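# Lift the weighted bar off its rack and hold it

## Task

Take hold of the weighted bar and raise the entire bar at least three finger-widths above where it rested on its rack, then keep it motionless in the air while still gripping it, touching nothing else. Nothing may be pushed or dropped off the table. At the end, no motor of either hand may show moving in hand_stopped_by.

## Robot and tools

ROBOT AND FRAME. A humanoid upper body on a stand beyond the table's -x edge (x = 0.18 m), facing roughly +x, with two arms: left_arm (its own left, +y side) carrying a left hand, and right_arm (-y side) carrying a right hand. The shared scene frame, in metres, has z = 0 at the table top and +z up. Shoulders sit about 0.28 m above the pelvis, 0.06 m toward +x and 0.10 m to either side; a hand point cannot get farther than 0.62 m from its shoulder. The body may be slightly turned or tilted, and reported positions get less accurate at long reach.

HAND POINT. Each arm is steered by a point 0.05 m in front of the palm, where index pad and thumb tip meet in a pinch. Its own axes: +z runs along the straightened fingers (which extend 0.06-0.07 m past it), +y points out of the palm, +x runs across the palm away from the thumb on the right hand and toward the thumb on the left hand. A wrist bracket on the little-finger side protrudes and can collide with things. For a whole-hand wrap, turn the thumb in front of the palm before arriving; objects 0.035-0.08 m across then sit across the palm, nearer the wrist than the hand point.

ROW LAYOUT. Every moving command is one row of 28 numbers, each in [-1, 1], always for both arms: left_arm dx, dy, dz, rx, ry, rz, then left_gripper little, ring, middle, index, thumb_bend, thumb_turn, force_limit, speed, then the same fourteen for right_arm and right_gripper. dx..rz are an offset, not a pose: a displacement of that hand point from its measured pose at the start of the action, expressed in the hand point's own axes; 1.0 equals 0.6 m for dx, dy, dz and 180 degrees for the rotation vector rx, ry, rz. Zeros keep an arm where it is. Finger and thumb values are absolute targets: +1 open/straight, -1 fully closed; thumb_turn +1 is beside the palm, -1 across in front of it. A pinch is near index -0.22, thumb_bend -0.75, thumb_turn -0.57. force_limit maps -1..+1 to roughly 0..10 N at the fingertip (0..15 N for the two thumb motors) and only stops closing motors; speed maps -1..+1 to nearly stopped..full (full travel in 0.6 s). Close at speed -0.9 or below for a soft grip. There is no 'no change' value: to leave a hand alone, resend its last eight numbers, or before any were sent, its hand_measured six followed by hand_force_limit and hand_speed.

TOOLS.
execute_actions(actions): a list of actions; each action is a table of up to 15 rows, one per 1/30 s step, the last row repeated to fill 15 steps. All rows of one action are offsets from the pose at that action's start (for the first action, the last reported pose). Per step the command is clipped to 70 mm and 16 degrees from the measured pose, so big offsets need several actions. An empty list just returns state and images.
move(target, speed, blocking): target is one 28-number row as above, offsets from the pose in the latest result showing one; each hand point travels in a straight line toward it, both finishing together, 0.5-10 s. speed is the path's top speed in m/s, 0.002-0.5 (default 0.25); rotation up to twice that in rad/s. Paths do not avoid obstacles or the other arm, and hand points may lag or overshoot. Faster contact hits harder; aiming farther past a contact presses harder. blocking=false returns after 0.5 s; while it runs, use wait or stop before sending other commands.
wait(seconds): 0-10 s, arms hold their last command.
stop(): brakes a running move (needs room).
zoom_image(camera, region): camera is cam_high, cam_left_wrist or cam_right_wrist; region [x0, y0, x1, y1] in that image's pixels, at most 504x504.
show_instructions(): shows the reference images.


RESULTS. The state line gives each hand point's end_effector_position (m) and end_effector_quat_wxyz in the scene frame. Hand target lines show where the controller is currently driving each arm. Step readings list positions at some steps; HELD marks steps where an arm's row was held back. 'pose unreachable' means the clearance check altered or blocked that arm's command. A move adds a 'move:' line with its ending (done, off_target, moving, held, fault) and limits (paced = pose clipped; held = steps blocked, may then jump fast), plus distance from target. For each hand, hand_measured, hand_stopped_by and hand_load_n give six values in motor order; stopped_by is moving, target, force, stalled or fault. A grip that has slipped shows as loads falling near 0. To tighten, raise force_limit and send a target more closed than measured; to loosen, send one more open. Joint torques are noisy and offset. Cameras: cam_high 896x504, the two wrist fisheye cameras 616x616.

AVOID. Arms striking or pressing on each other (any part, including fingers and bracket); hard pushes or fast impacts; knocking or dropping anything off the table. Contact torque reaching a joint's limit (22.5 N m, wrist pitch and yaw 4.5 N m, including held weight) freezes that arm for 10 s. Holding loads heats motors; MOTOR HOT appears at 90 °C and at 120 °C the arm drops. Before finishing, make sure every hand motor has settled (not moving) and the bar is off the rack and touching nothing.

Each tool is called after "Call:" by a JSON object that holds its "method" and its "body", one argument or row to a line.

Reference images:

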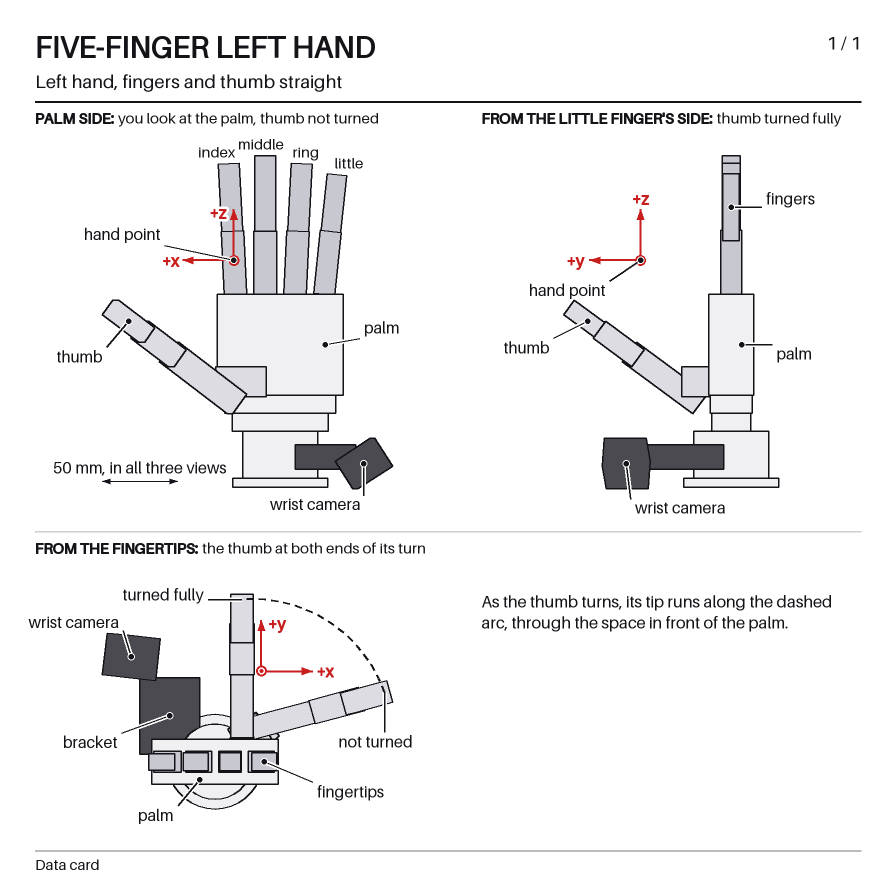

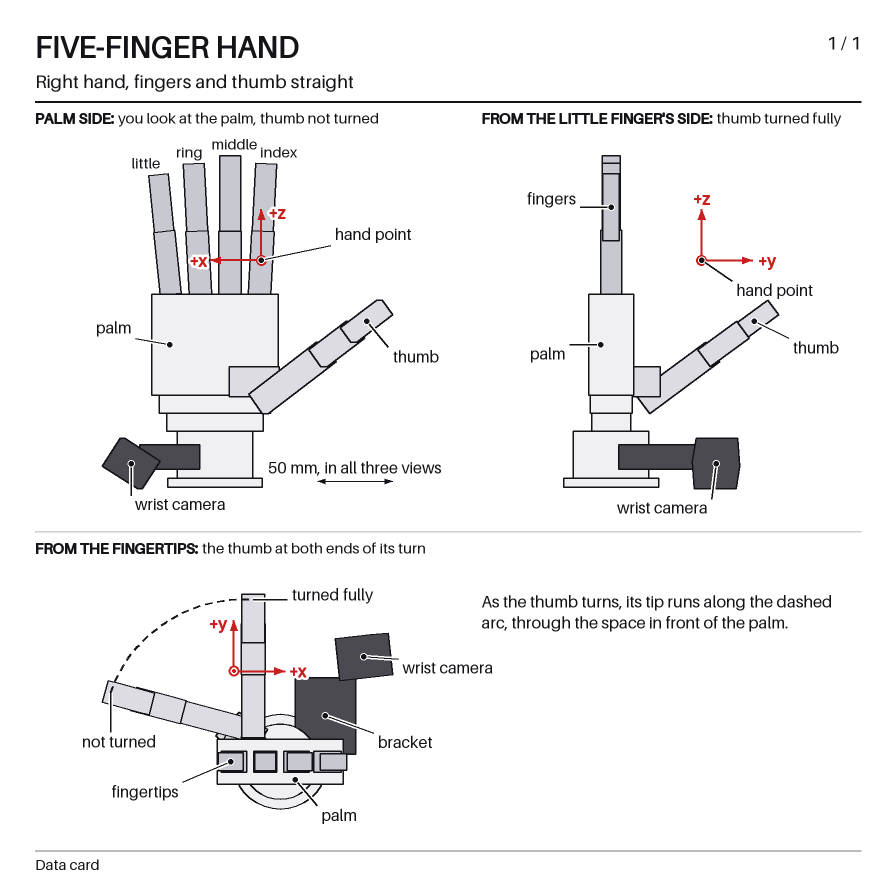

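## Session

Call:
{"method": "execute_actions", "body": {
  "actions": []
}}

Scene clock: 0.00 s.
left_arm: end_effector_position=(+0.1652, +0.1294, +0.4441) hand_measured=(+1.000, +1.000, +1.000, +1.000, +1.000, +1.000) hand_load_n=(+0.0, +0.0, +0.0, +0.0, +0.0, +0.0) hand_stopped_by=(target, target, target, target, target, target) hand_force_limit=0.00 hand_speed=-0.80 end_effector_quat_wxyz=(-0.010, +0.104, -0.155, +0.982) | right_arm: end_effector_position=(+0.1874, -0.0734, +0.4220) hand_measured=(+1.000, +1.000, +1.000, +1.000, +1.000, +1.000) hand_load_n=(+0.0, +0.0, +0.0, +0.0, +0.0, +0.0) hand_stopped_by=(target, target, target, target, target, target) hand_force_limit=0.00 hand_speed=-0.80 end_effector_quat_wxyz=(+0.950, -0.232, +0.150, +0.146)
Joint positions: left_arm=[-0.067  0.448  0.296 -0.579 -0.503 -0.92  -0.296] | right_arm=[-0.026 -0.561 -0.156 -0.557  0.569 -0.894  0.39 ]
Joint velocities: left_arm=[ 0.002  0.     0.    -0.005  0.014  0.     0.   ] | right_arm=[ 0.002  0.009  0.008  0.008 -0.008  0.     0.   ]
Joint torques (N m, as the arm reports them, + toward a larger angle): no reading
Hand target (left_arm): +0.165, +0.129, +0.444; -0.010, +0.104, -0.155, +0.982
Hand target (right_arm): +0.187, -0.073, +0.422; +0.950, -0.232, +0.150, +0.146

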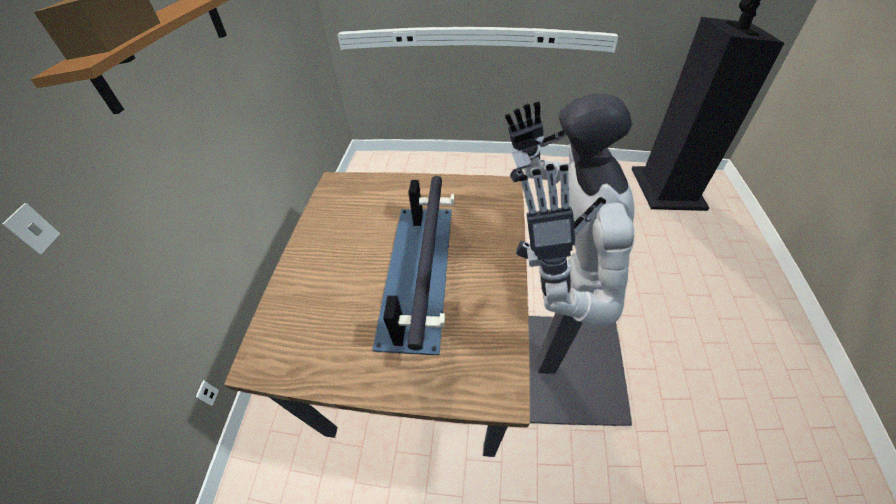

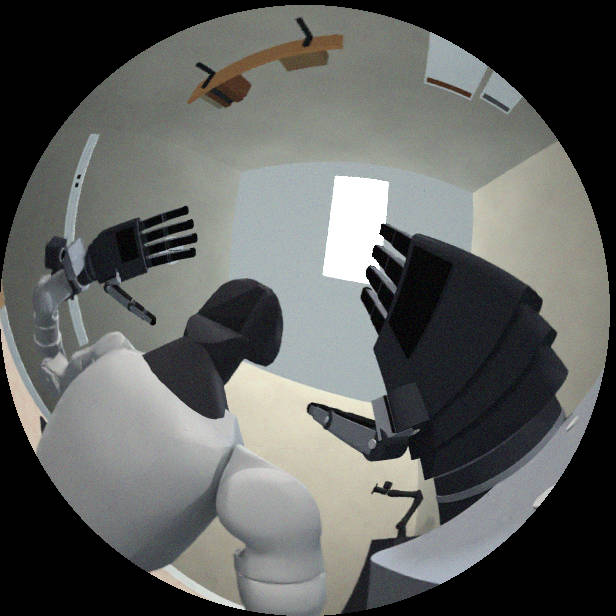

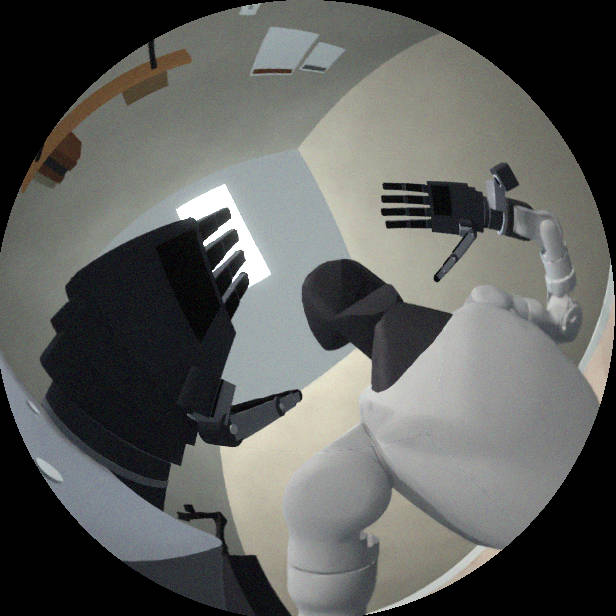

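Call:
{"method": "move", "body": {
  "target": [-0.424,0.003,-0.434,0.478,-0.385,-0.453,1,1,1,1,1,-1,1,0,0.44,0.032,-0.337,0.538,0.25,0.442,1,1,1,1,1,-1,1,0],
  "speed": 0.35
}}

Scene clock: 27.17 s.
left_arm: end_effector_position=(+0.3591, +0.2249, +0.1500) hand_measured=(+1.000, +1.000, +1.000, +1.000, +1.000, -1.000) hand_load_n=(+0.0, +0.0, +0.0, +0.0, +0.0, +0.0) hand_stopped_by=(target, target, target, target, target, target) hand_force_limit=1.00 hand_speed=0.00 end_effector_quat_wxyz=(+0.404, +0.572, +0.589, +0.403) | right_arm: end_effector_position=(+0.2718, -0.0847, +0.3015) hand_measured=(+1.000, +1.000, +1.000, +1.000, +1.000, -1.000) hand_load_n=(+0.0, +0.0, +0.0, +0.0, +0.0, +0.0) hand_stopped_by=(target, target, target, target, target, target) hand_force_limit=1.00 hand_speed=0.00 end_effector_quat_wxyz=(+0.848, +0.145, +0.405, +0.311)
Joint positions: left_arm=[ 0.146  0.408 -0.199 -0.445 -1.891 -0.254  0.304] | right_arm=[ 0.127 -0.047  0.374 -0.068  0.746 -1.015  0.399]
Joint velocities: left_arm=[0.002 0.012 0.003 0.    0.011 0.001 0.   ] | right_arm=[-0.005  0.009  0.002  0.005  0.002  0.     0.   ]
Joint torques (N m, as the arm reports them, + toward a larger angle): left_arm=[-0.62  2.    0.87 -2.16 -0.23  0.18 -0.65] | right_arm=[-1.5   0.14  0.26 -2.3  -0.55 -0.67  0.29]
Hand target (left_arm): +0.360, +0.225, +0.149; +0.404, +0.572, +0.590, +0.401
Hand target (right_arm): +0.271, -0.085, +0.303; +0.849, +0.143, +0.402, +0.310
Off the commanded pose (left_arm): 0.005 m, 2 deg.
Off the commanded pose (right_arm): 0.186 m, 76 deg; position and orientation clipped at the last step of the last action.
move: held (right_arm), off_target (left_arm); limits=paced,held; held on 67 of 116 steps (right_arm), including the last (right_arm)
pose unreachable (right arm): on one or more control steps of this call, first in action 0 (counted from 0), this arm could not follow its commanded pose, so it was not sent that pose on those steps. On the call's last step it was still not sent that pose. It may still have moved: this result reports where it is.
cause: the commanded pose would bring a part of the arm (just beyond joint 3 (shoulder yaw)) too close to the robot's own body.
camera_calibration (this result's frames):
cam_left_wrist: T_world_to_cam=[[-0.308956, -0.122907, -0.943101, 0.284962], [-0.549284, 0.832576, 0.0714406, 0.00405111], [0.776423, 0.540103, -0.32474, -0.217967], [0, 0, 0, 1]] pos_world=[0.259501, 0.149375, 0.197676]
cam_right_wrist: T_world_to_cam=[[-0.501842, 0.681734, 0.532347, 0.028627], [-0.782127, -0.62048, 0.0572898, 0.136039], [0.369367, -0.387612, 0.844586, -0.255957], [0, 0, 0, 1]] pos_world=[0.215308, -0.0343187, 0.193145]

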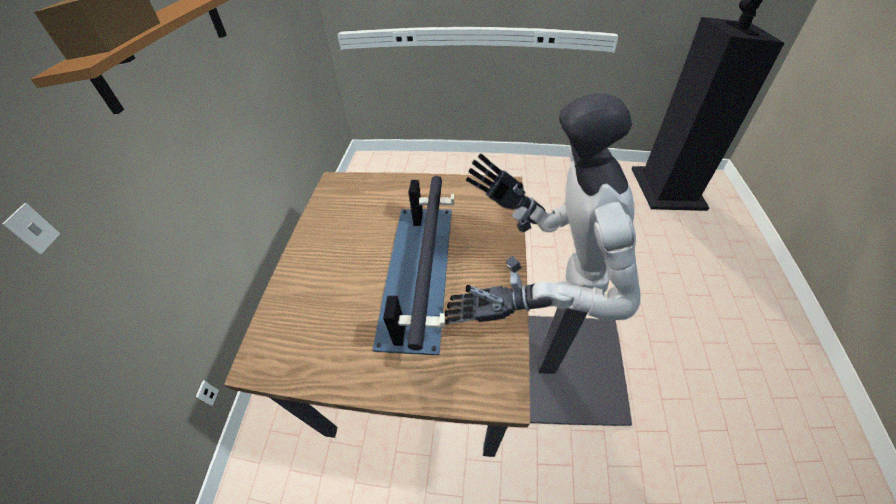

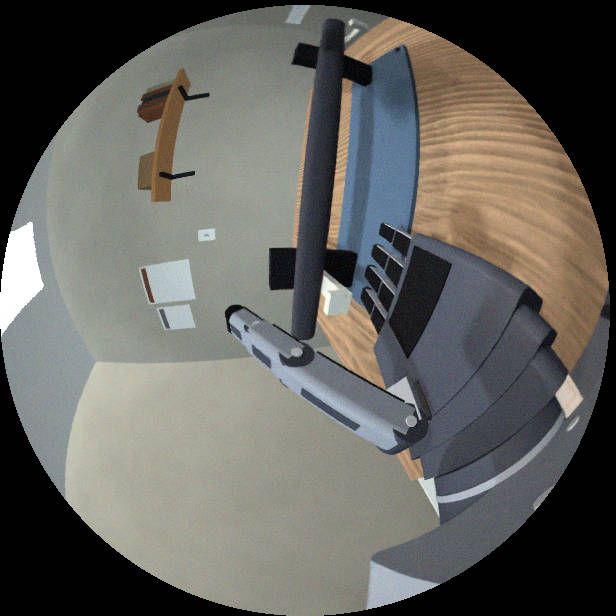

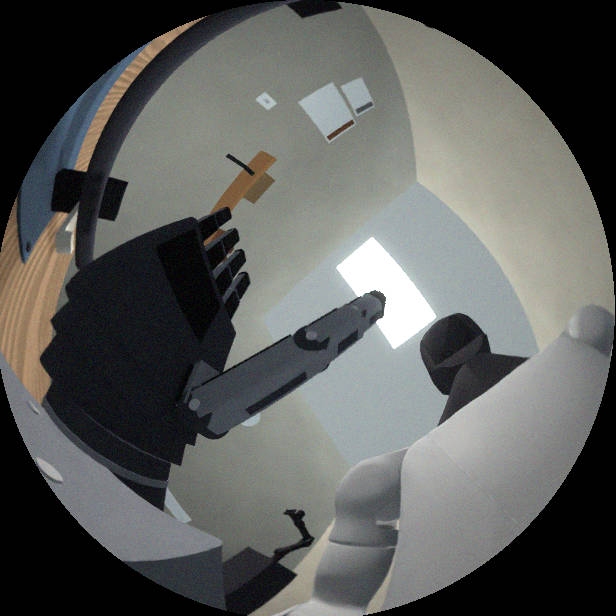

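Call:
{"method": "move", "body": {
  "target": [-0.03,0,0,0,0,0,1,1,1,1,1,-1,1,0,0.04,-0.328,-0.048,0.307,0.141,0.252,1,1,1,1,1,-1,1,0]
}}

Call:
{"method": "move", "body": {
  "target": [0,0,0,0,0,0,1,1,1,1,1,-1,1,0,0.19,-0.014,0.058,0,0,0,1,1,1,1,1,-1,1,0]
}}

Scene clock: 38.53 s.
left_arm: end_effector_position=(+0.3589, +0.2086, +0.1489) hand_measured=(+1.000, +1.000, +1.000, +1.000, +1.000, -1.000) hand_load_n=(+0.0, +0.0, +0.0, +0.0, +0.0, +0.0) hand_stopped_by=(target, target, target, target, target, target) hand_force_limit=1.00 hand_speed=0.00 end_effector_quat_wxyz=(+0.404, +0.571, +0.591, +0.402) | right_arm: end_effector_position=(+0.3398, -0.2157, +0.1708) hand_measured=(+1.000, +1.000, +1.000, +1.000, +1.000, -1.000) hand_load_n=(+0.0, +0.0, +0.0, +0.0, +0.0, +0.0) hand_stopped_by=(target, target, target, target, target, target) hand_force_limit=1.00 hand_speed=0.00 end_effector_quat_wxyz=(+0.404, +0.575, +0.585, +0.405)
Joint positions: left_arm=[ 0.136  0.352 -0.264 -0.457 -1.813 -0.299  0.33 ] | right_arm=[ 0.417 -0.546  0.174 -0.659  1.98  -0.398 -0.203]
Joint velocities: left_arm=[-0.011  0.003 -0.015  0.    -0.012  0.     0.   ] | right_arm=[ 0.005  0.02  -0.023  0.009  0.003  0.031 -0.005]
Joint torques (N m, as the arm reports them, + toward a larger angle): left_arm=[-0.8   1.32  0.18 -2.53  0.65  0.05 -0.62] | right_arm=[-0.41 -1.91 -0.97 -2.23 -0.34  0.18  0.46]
Hand target (left_arm): +0.359, +0.208, +0.150; +0.404, +0.571, +0.590, +0.403
Hand target (right_arm): +0.339, -0.216, +0.169; +0.402, +0.577, +0.585, +0.404
Off the commanded pose (left_arm): 0.002 m, 0 deg.
Off the commanded pose (right_arm): 0.005 m, 1 deg.
joint sent to its limit (right arm) — the command would take joint 5 (wrist roll) past its upper limit, so that joint was sent only as far as its limit.
move: off_target (right_arm)
camera_calibration (this result's frames):
cam_left_wrist: T_world_to_cam=[[-0.311029, -0.12608, -0.942, 0.283078], [-0.551059, 0.831469, 0.0706617, 0.0185821], [0.774335, 0.541076, -0.328089, -0.208346], [0, 0, 0, 1]] pos_world=[0.259615, 0.132971, 0.19699]
cam_right_wrist: T_world_to_cam=[[0.296863, -0.107078, 0.948897, -0.291157], [-0.572431, -0.815315, 0.0870813, -0.0029755], [0.764326, -0.56903, -0.303332, -0.198747], [0, 0, 0, 1]] pos_world=[0.236638, -0.146695, 0.216251]

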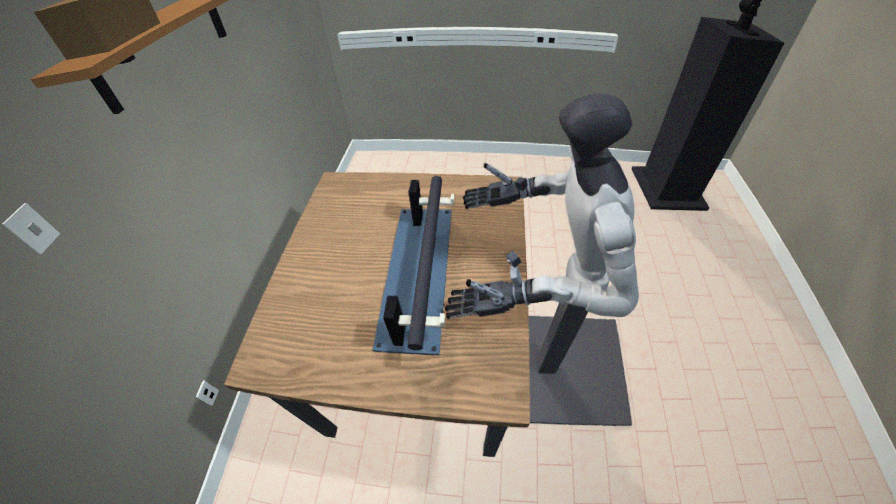

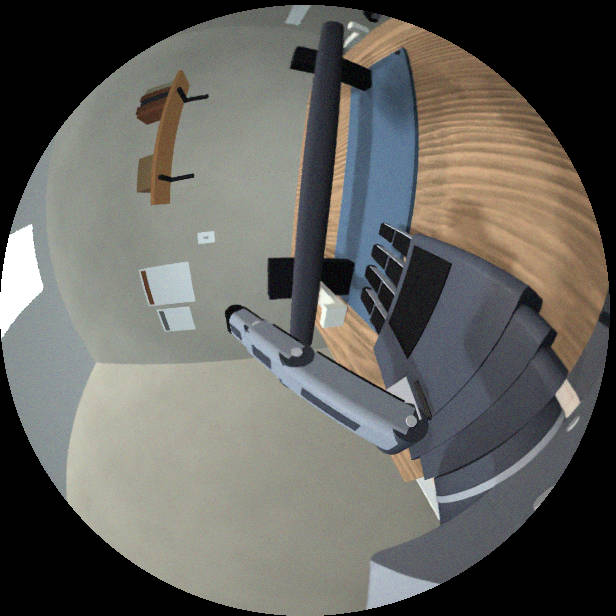

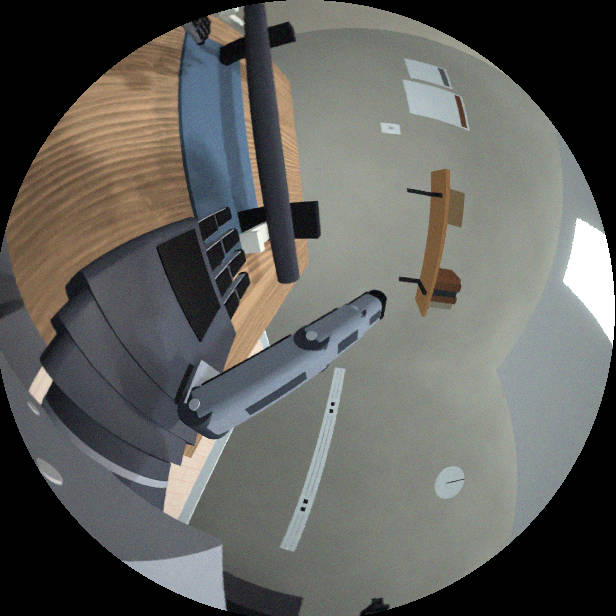

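Scene clock: 39.43 s.
left_arm: end_effector_position=(+0.3589, +0.2086, +0.1489) hand_measured=(+1.000, +1.000, +1.000, +1.000, +1.000, -1.000) hand_load_n=(+0.0, +0.0, +0.0, +0.0, +0.0, +0.0) hand_stopped_by=(target, target, target, target, target, target) hand_force_limit=1.00 hand_speed=0.00 end_effector_quat_wxyz=(+0.404, +0.571, +0.591, +0.402) | right_arm: end_effector_position=(+0.3629, -0.1218, +0.1596) hand_measured=(+1.000, +1.000, +1.000, +1.000, +1.000, -1.000) hand_load_n=(+0.0, +0.0, +0.0, +0.0, +0.0, +0.0) hand_stopped_by=(target, target, target, target, target, target) hand_force_limit=1.00 hand_speed=0.00 end_effector_quat_wxyz=(+0.396, +0.560, +0.594, +0.420)
Joint positions: left_arm=[ 0.136  0.352 -0.264 -0.457 -1.813 -0.299  0.33 ] | right_arm=[ 0.163 -0.225  0.505 -0.508  1.555 -0.515 -0.375]
Joint velocities: left_arm=[-0.002  0.003  0.006 -0.002  0.014  0.     0.   ] | right_arm=[ 0.002  0.002 -0.011  0.009  0.     0.     0.   ]
Joint torques (N m, as the arm reports them, + toward a larger angle): left_arm=[-0.81  1.6   0.56 -2.35  0.19  0.14 -0.7 ] | right_arm=[-1.33 -0.21  0.   -2.44 -0.68  0.04  0.56]
Hand target (left_arm): +0.359, +0.209, +0.149; +0.404, +0.571, +0.591, +0.402
Hand target (right_arm): +0.363, -0.123, +0.160; +0.397, +0.560, +0.594, +0.419
Off the commanded pose (left_arm): 0.000 m, 0 deg.
Off the commanded pose (right_arm): 0.023 m, 3 deg.
move: held (right_arm); limits=held; held on 11 of 27 steps (right_arm), including the last (right_arm)
pose unreachable (right arm): on one or more control steps of this call, first in action 0 (counted from 0), this arm could not follow its commanded pose, so it was not sent that pose on those steps. On the call's last step it was still not sent that pose. It may still have moved: this result reports where it is.
cause: the commanded pose would bring a part of the arm (just beyond joint 4 (elbow)) too close to the robot's own body.
camera_calibration (this result's frames):
cam_left_wrist: T_world_to_cam=[[-0.311029, -0.126081, -0.942, 0.283078], [-0.551061, 0.831468, 0.0706618, 0.0185826], [0.774334, 0.541078, -0.328089, -0.208346], [0, 0, 0, 1]] pos_world=[0.259615, 0.132971, 0.19699]
cam_right_wrist: T_world_to_cam=[[0.290289, -0.101076, 0.951586, -0.274607], [-0.534565, -0.841912, 0.0736472, 0.0729505], [0.793708, -0.530064, -0.29843, -0.173041], [0, 0, 0, 1]] pos_world=[0.256056, -0.0580609, 0.204299]

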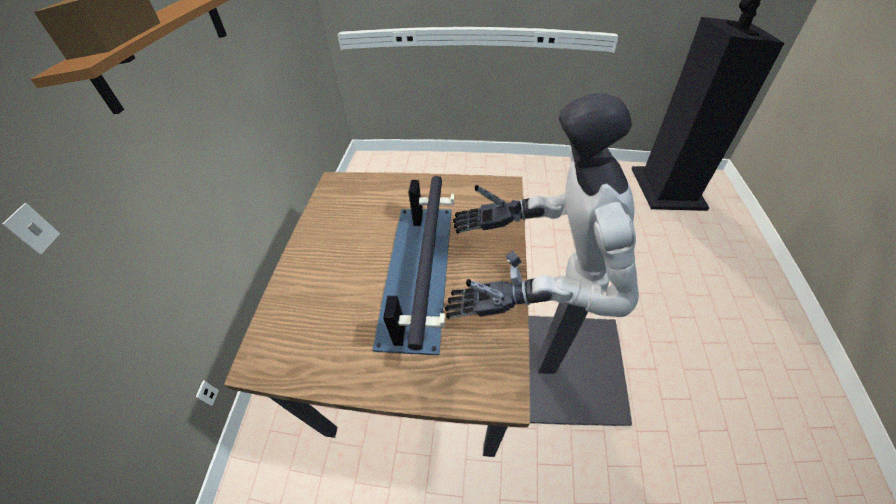

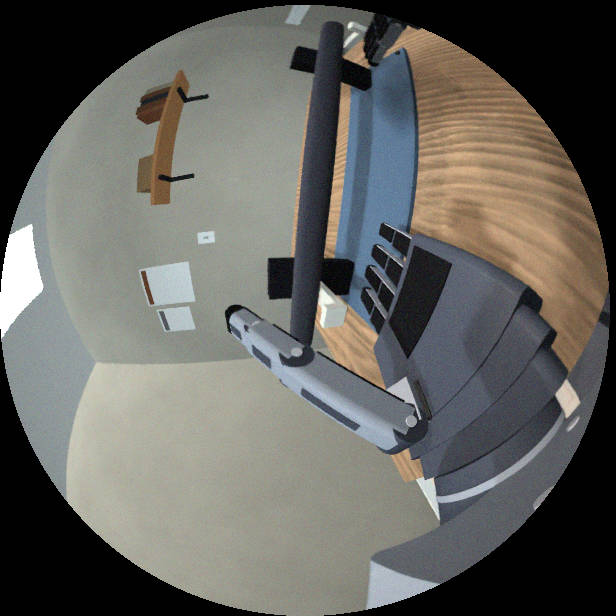

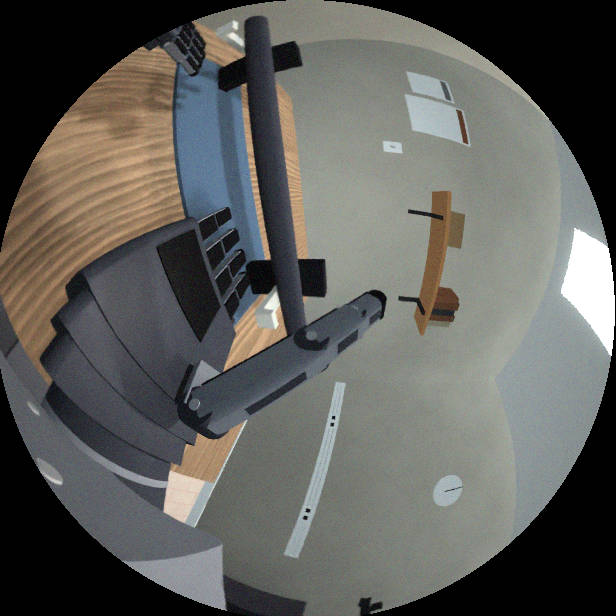

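Call:
{"method": "move", "body": {
  "target": [-0.01,0.035,0.228,0,0.01,0,1,1,1,1,1,-1,1,0,0.02,0.013,0.263,0,0,0,1,1,1,1,1,-1,1,0],
  "speed": 0.12
}}

Scene clock: 45.60 s.
left_arm: end_effector_position=(+0.4812, +0.2054, +0.0939) hand_measured=(+1.000, +1.000, +1.000, +1.000, +1.000, -1.000) hand_load_n=(+0.0, +0.0, +0.0, +0.0, +0.0, +0.0) hand_stopped_by=(target, target, target, target, target, target) hand_force_limit=1.00 hand_speed=0.00 end_effector_quat_wxyz=(+0.373, +0.576, +0.609, +0.396) | right_arm: end_effector_position=(+0.5148, -0.1112, +0.1185) hand_measured=(+1.000, +1.000, +1.000, +1.000, +1.000, -1.000) hand_load_n=(+0.0, +0.0, +0.0, +0.0, +0.0, +0.0) hand_stopped_by=(target, target, target, target, target, target) hand_force_limit=1.00 hand_speed=0.00 end_effector_quat_wxyz=(+0.404, +0.560, +0.594, +0.412)
Joint positions: left_arm=[-0.531  0.22  -0.245  0.443 -1.9   -0.252  0.181] | right_arm=[-0.617 -0.128  0.286  0.505  1.861 -0.371 -0.122]
Joint velocities: left_arm=[-0.002 -0.002 -0.002  0.    -0.014  0.    -0.006] | right_arm=[ 0.002  0.003  0.009  0.006 -0.003  0.001  0.01 ]
Joint torques (N m, as the arm reports them, + toward a larger angle): left_arm=[-5.47  2.13  0.98 -2.18 -0.05  0.4  -1.33] | right_arm=[-5.12 -0.61 -0.28 -2.32 -0.42  0.2   0.65]
Hand target (left_arm): +0.493, +0.202, +0.117; +0.394, +0.568, +0.594, +0.411
Hand target (right_arm): +0.516, -0.110, +0.121; +0.403, +0.560, +0.592, +0.417
Off the commanded pose (left_arm): 0.030 m, 4 deg.
Off the commanded pose (right_arm): 0.011 m, 1 deg.
move: off_target (left_arm, right_arm)
camera_calibration (this result's frames):
cam_left_wrist: T_world_to_cam=[[-0.364525, -0.121122, -0.923283, 0.291863], [-0.573397, 0.810432, 0.120067, 0.102965], [0.733715, 0.573175, -0.364873, -0.302912], [0, 0, 0, 1]] pos_world=[0.387682, 0.125527, 0.146585]
cam_right_wrist: T_world_to_cam=[[0.288801, -0.0879382, 0.953342, -0.276439], [-0.545271, -0.833597, 0.0882894, 0.170825], [0.786939, -0.545328, -0.288694, -0.299619], [0, 0, 0, 1]] pos_world=[0.408764, -0.0453008, 0.16196]

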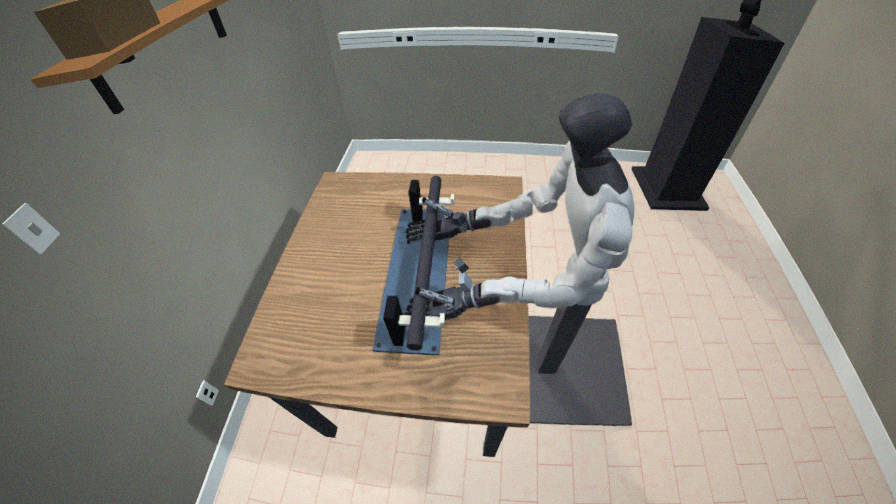

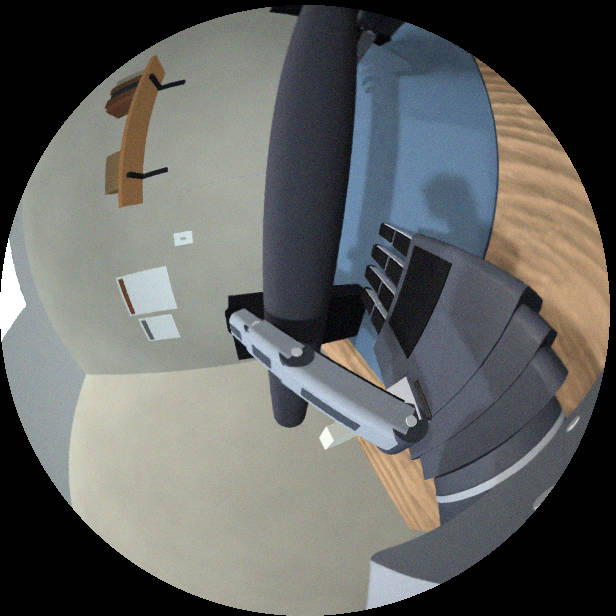

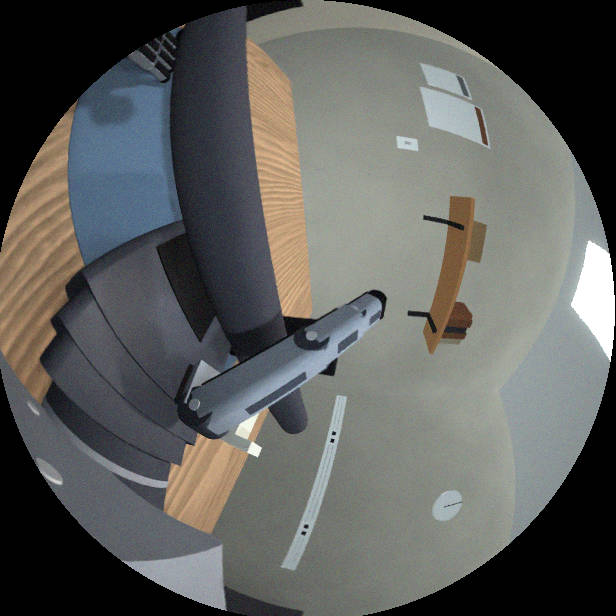

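Call:
{"method": "move", "body": {
  "target": [-0.055,0,0,0,0,0,1,1,1,1,1,-1,1,0,0,0,0,0,0,0,1,1,1,1,1,-1,1,0],
  "speed": 0.1
}}

Call:
{"method": "move", "body": {
  "target": [0,0.065,0.015,-0.02,0.02,0,1,1,1,1,1,-1,1,0,0,0,0,0,0,0,1,1,1,1,1,-1,1,0],
  "speed": 0.06
}}

Scene clock: 53.10 s.
left_arm: end_effector_position=(+0.4827, +0.1725, +0.0929) hand_measured=(+1.000, +1.000, +1.000, +1.000, +1.000, -1.000) hand_load_n=(+0.0, +0.0, +0.0, +0.0, +0.0, +0.0) hand_stopped_by=(target, target, target, target, target, target) hand_force_limit=1.00 hand_speed=0.00 end_effector_quat_wxyz=(+0.375, +0.574, +0.612, +0.394) | right_arm: end_effector_position=(+0.5148, -0.1112, +0.1184) hand_measured=(+1.000, +1.000, +1.000, +1.000, +1.000, -1.000) hand_load_n=(+0.0, +0.0, +0.0, +0.0, +0.0, +0.0) hand_stopped_by=(target, target, target, target, target, target) hand_force_limit=1.00 hand_speed=0.00 end_effector_quat_wxyz=(+0.404, +0.560, +0.594, +0.413)
Joint positions: left_arm=[-0.558  0.119 -0.297  0.464 -1.852 -0.346  0.182] | right_arm=[-0.617 -0.128  0.286  0.505  1.861 -0.371 -0.122]
Joint velocities: left_arm=[ 0.     0.     0.003  0.011 -0.002 -0.006  0.   ] | right_arm=[-0.003 -0.009 -0.003  0.    -0.002  0.     0.   ]
Joint torques (N m, as the arm reports them, + toward a larger angle): left_arm=[-3.21  1.05 -0.02 -1.84  0.92  0.04 -0.76] | right_arm=[-4.78 -0.84 -0.11 -2.35 -0.52  0.08  0.52]
Hand target (left_arm): +0.483, +0.173, +0.093; +0.373, +0.576, +0.611, +0.396
Hand target (right_arm): +0.515, -0.111, +0.118; +0.404, +0.560, +0.594, +0.412
Off the commanded pose (left_arm): 0.001 m, 1 deg.
Off the commanded pose (right_arm): 0.000 m, 0 deg.
move: done
camera_calibration (this result's frames):
cam_left_wrist: T_world_to_cam=[[-0.364912, -0.130436, -0.92186, 0.289206], [-0.574393, 0.810791, 0.112649, 0.131693], [0.732742, 0.570617, -0.370789, -0.284113], [0, 0, 0, 1]] pos_world=[0.38936, 0.0930672, 0.146426]
cam_right_wrist: T_world_to_cam=[[0.288639, -0.0880209, 0.953383, -0.276366], [-0.545308, -0.83359, 0.0881323, 0.170863], [0.786973, -0.545326, -0.288605, -0.29966], [0, 0, 0, 1]] pos_world=[0.408767, -0.0453085, 0.161941]

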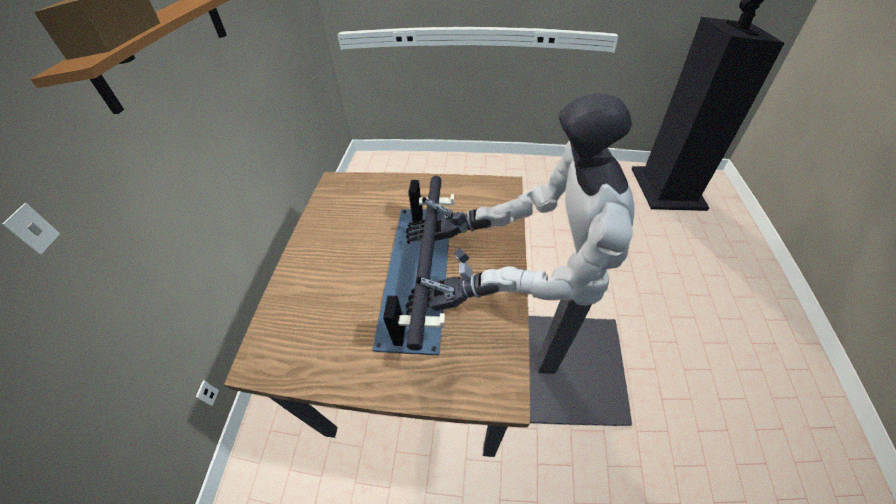

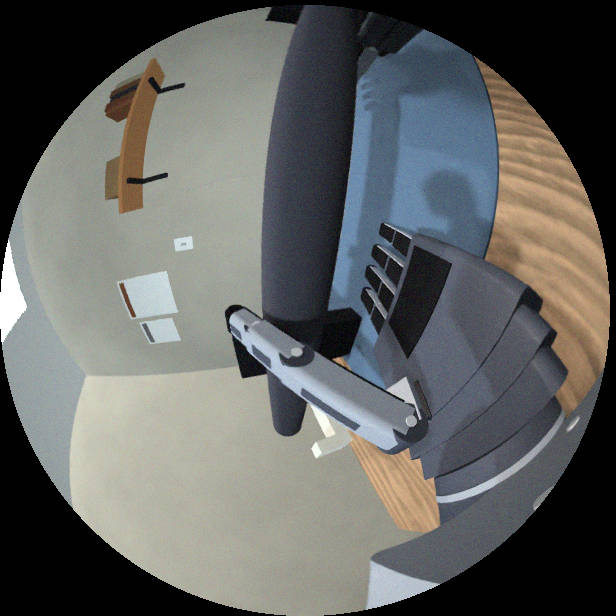

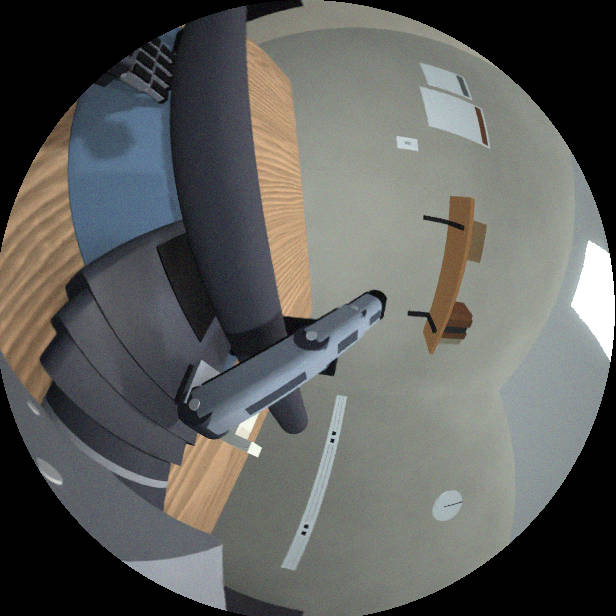

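Scene clock: 54.13 s.
left_arm: end_effector_position=(+0.5073, +0.1729, +0.1240) hand_measured=(+1.000, +1.000, +1.000, +1.000, +1.000, -1.000) hand_load_n=(+0.0, +0.0, +0.0, +0.0, +0.0, +0.0) hand_stopped_by=(target, target, target, target, target, target) hand_force_limit=1.00 hand_speed=0.00 end_effector_quat_wxyz=(+0.375, +0.551, +0.610, +0.429) | right_arm: end_effector_position=(+0.5148, -0.1112, +0.1184) hand_measured=(+1.000, +1.000, +1.000, +1.000, +1.000, -1.000) hand_load_n=(+0.0, +0.0, +0.0, +0.0, +0.0, +0.0) hand_stopped_by=(target, target, target, target, target, target) hand_force_limit=1.00 hand_speed=0.00 end_effector_quat_wxyz=(+0.404, +0.560, +0.594, +0.413)
Joint positions: left_arm=[-0.704  0.083 -0.296  0.57  -1.845 -0.431  0.163] | right_arm=[-0.617 -0.128  0.286  0.505  1.861 -0.371 -0.122]
Joint velocities: left_arm=[-0.002  0.012  0.003  0.003  0.    -0.002  0.   ] | right_arm=[ 0.006  0.017 -0.008  0.     0.003  0.     0.   ]
Joint torques (N m, as the arm reports them, + toward a larger angle): left_arm=[-3.39  0.86 -0.07 -2.13  0.37 -0.01 -0.88] | right_arm=[-4.79 -0.83 -0.12 -2.33 -0.51  0.08  0.53]
Hand target (left_arm): +0.507, +0.173, +0.124; +0.374, +0.550, +0.610, +0.430
Hand target (right_arm): +0.515, -0.111, +0.118; +0.404, +0.560, +0.594, +0.413
Off the commanded pose (left_arm): 0.002 m, 0 deg.
Off the commanded pose (right_arm): 0.000 m, 0 deg.
move: done
camera_calibration (this result's frames):
cam_left_wrist: T_world_to_cam=[[-0.302391, -0.121717, -0.945381, 0.296543], [-0.623174, 0.775734, 0.0994541, 0.174438], [0.721259, 0.619211, -0.310426, -0.300862], [0, 0, 0, 1]] pos_world=[0.415377, 0.0870739, 0.169602]
cam_right_wrist: T_world_to_cam=[[0.288639, -0.0880208, 0.953383, -0.276366], [-0.545308, -0.83359, 0.0881323, 0.170863], [0.786973, -0.545326, -0.288605, -0.29966], [0, 0, 0, 1]] pos_world=[0.408767, -0.0453085, 0.161941]

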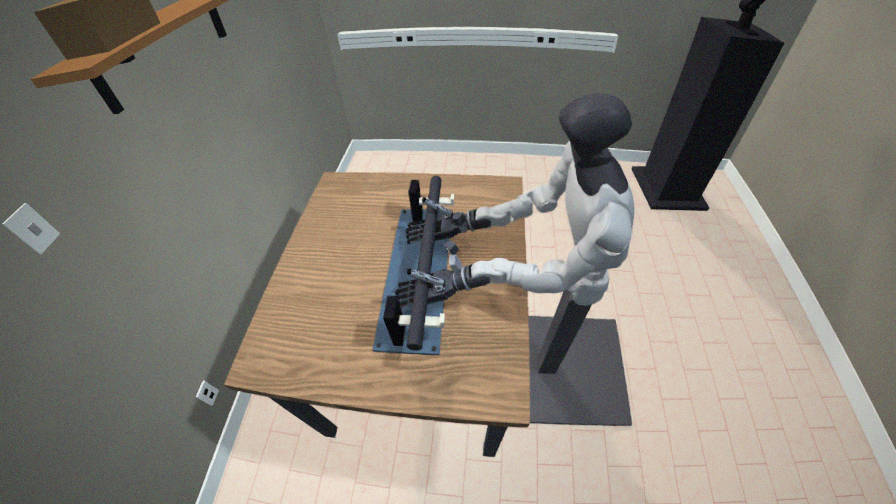

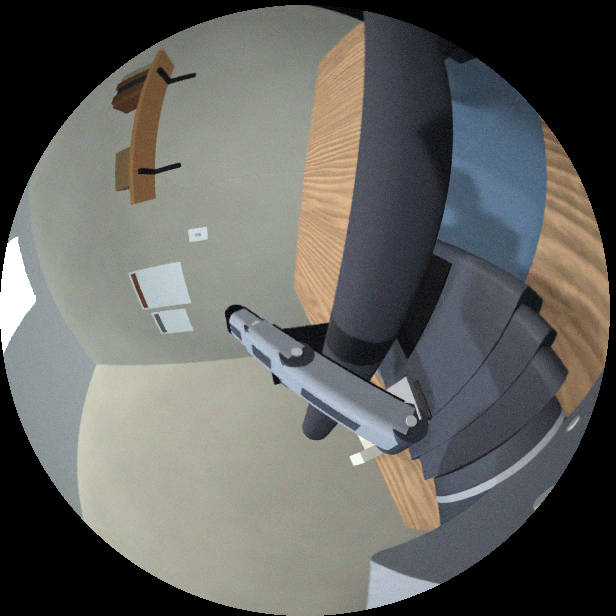

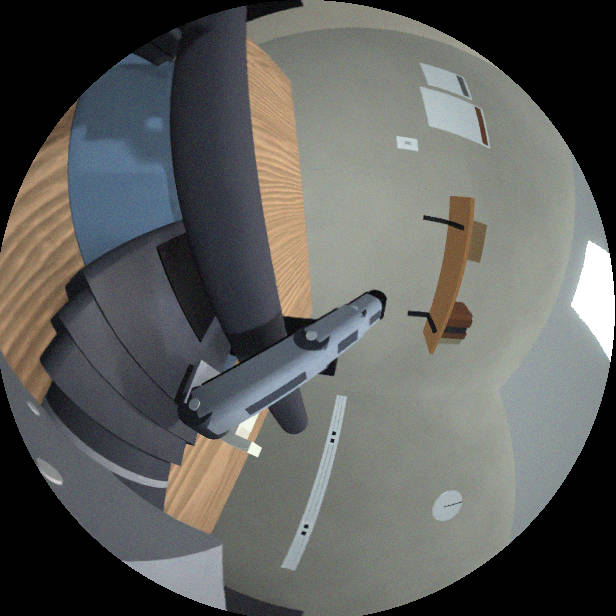

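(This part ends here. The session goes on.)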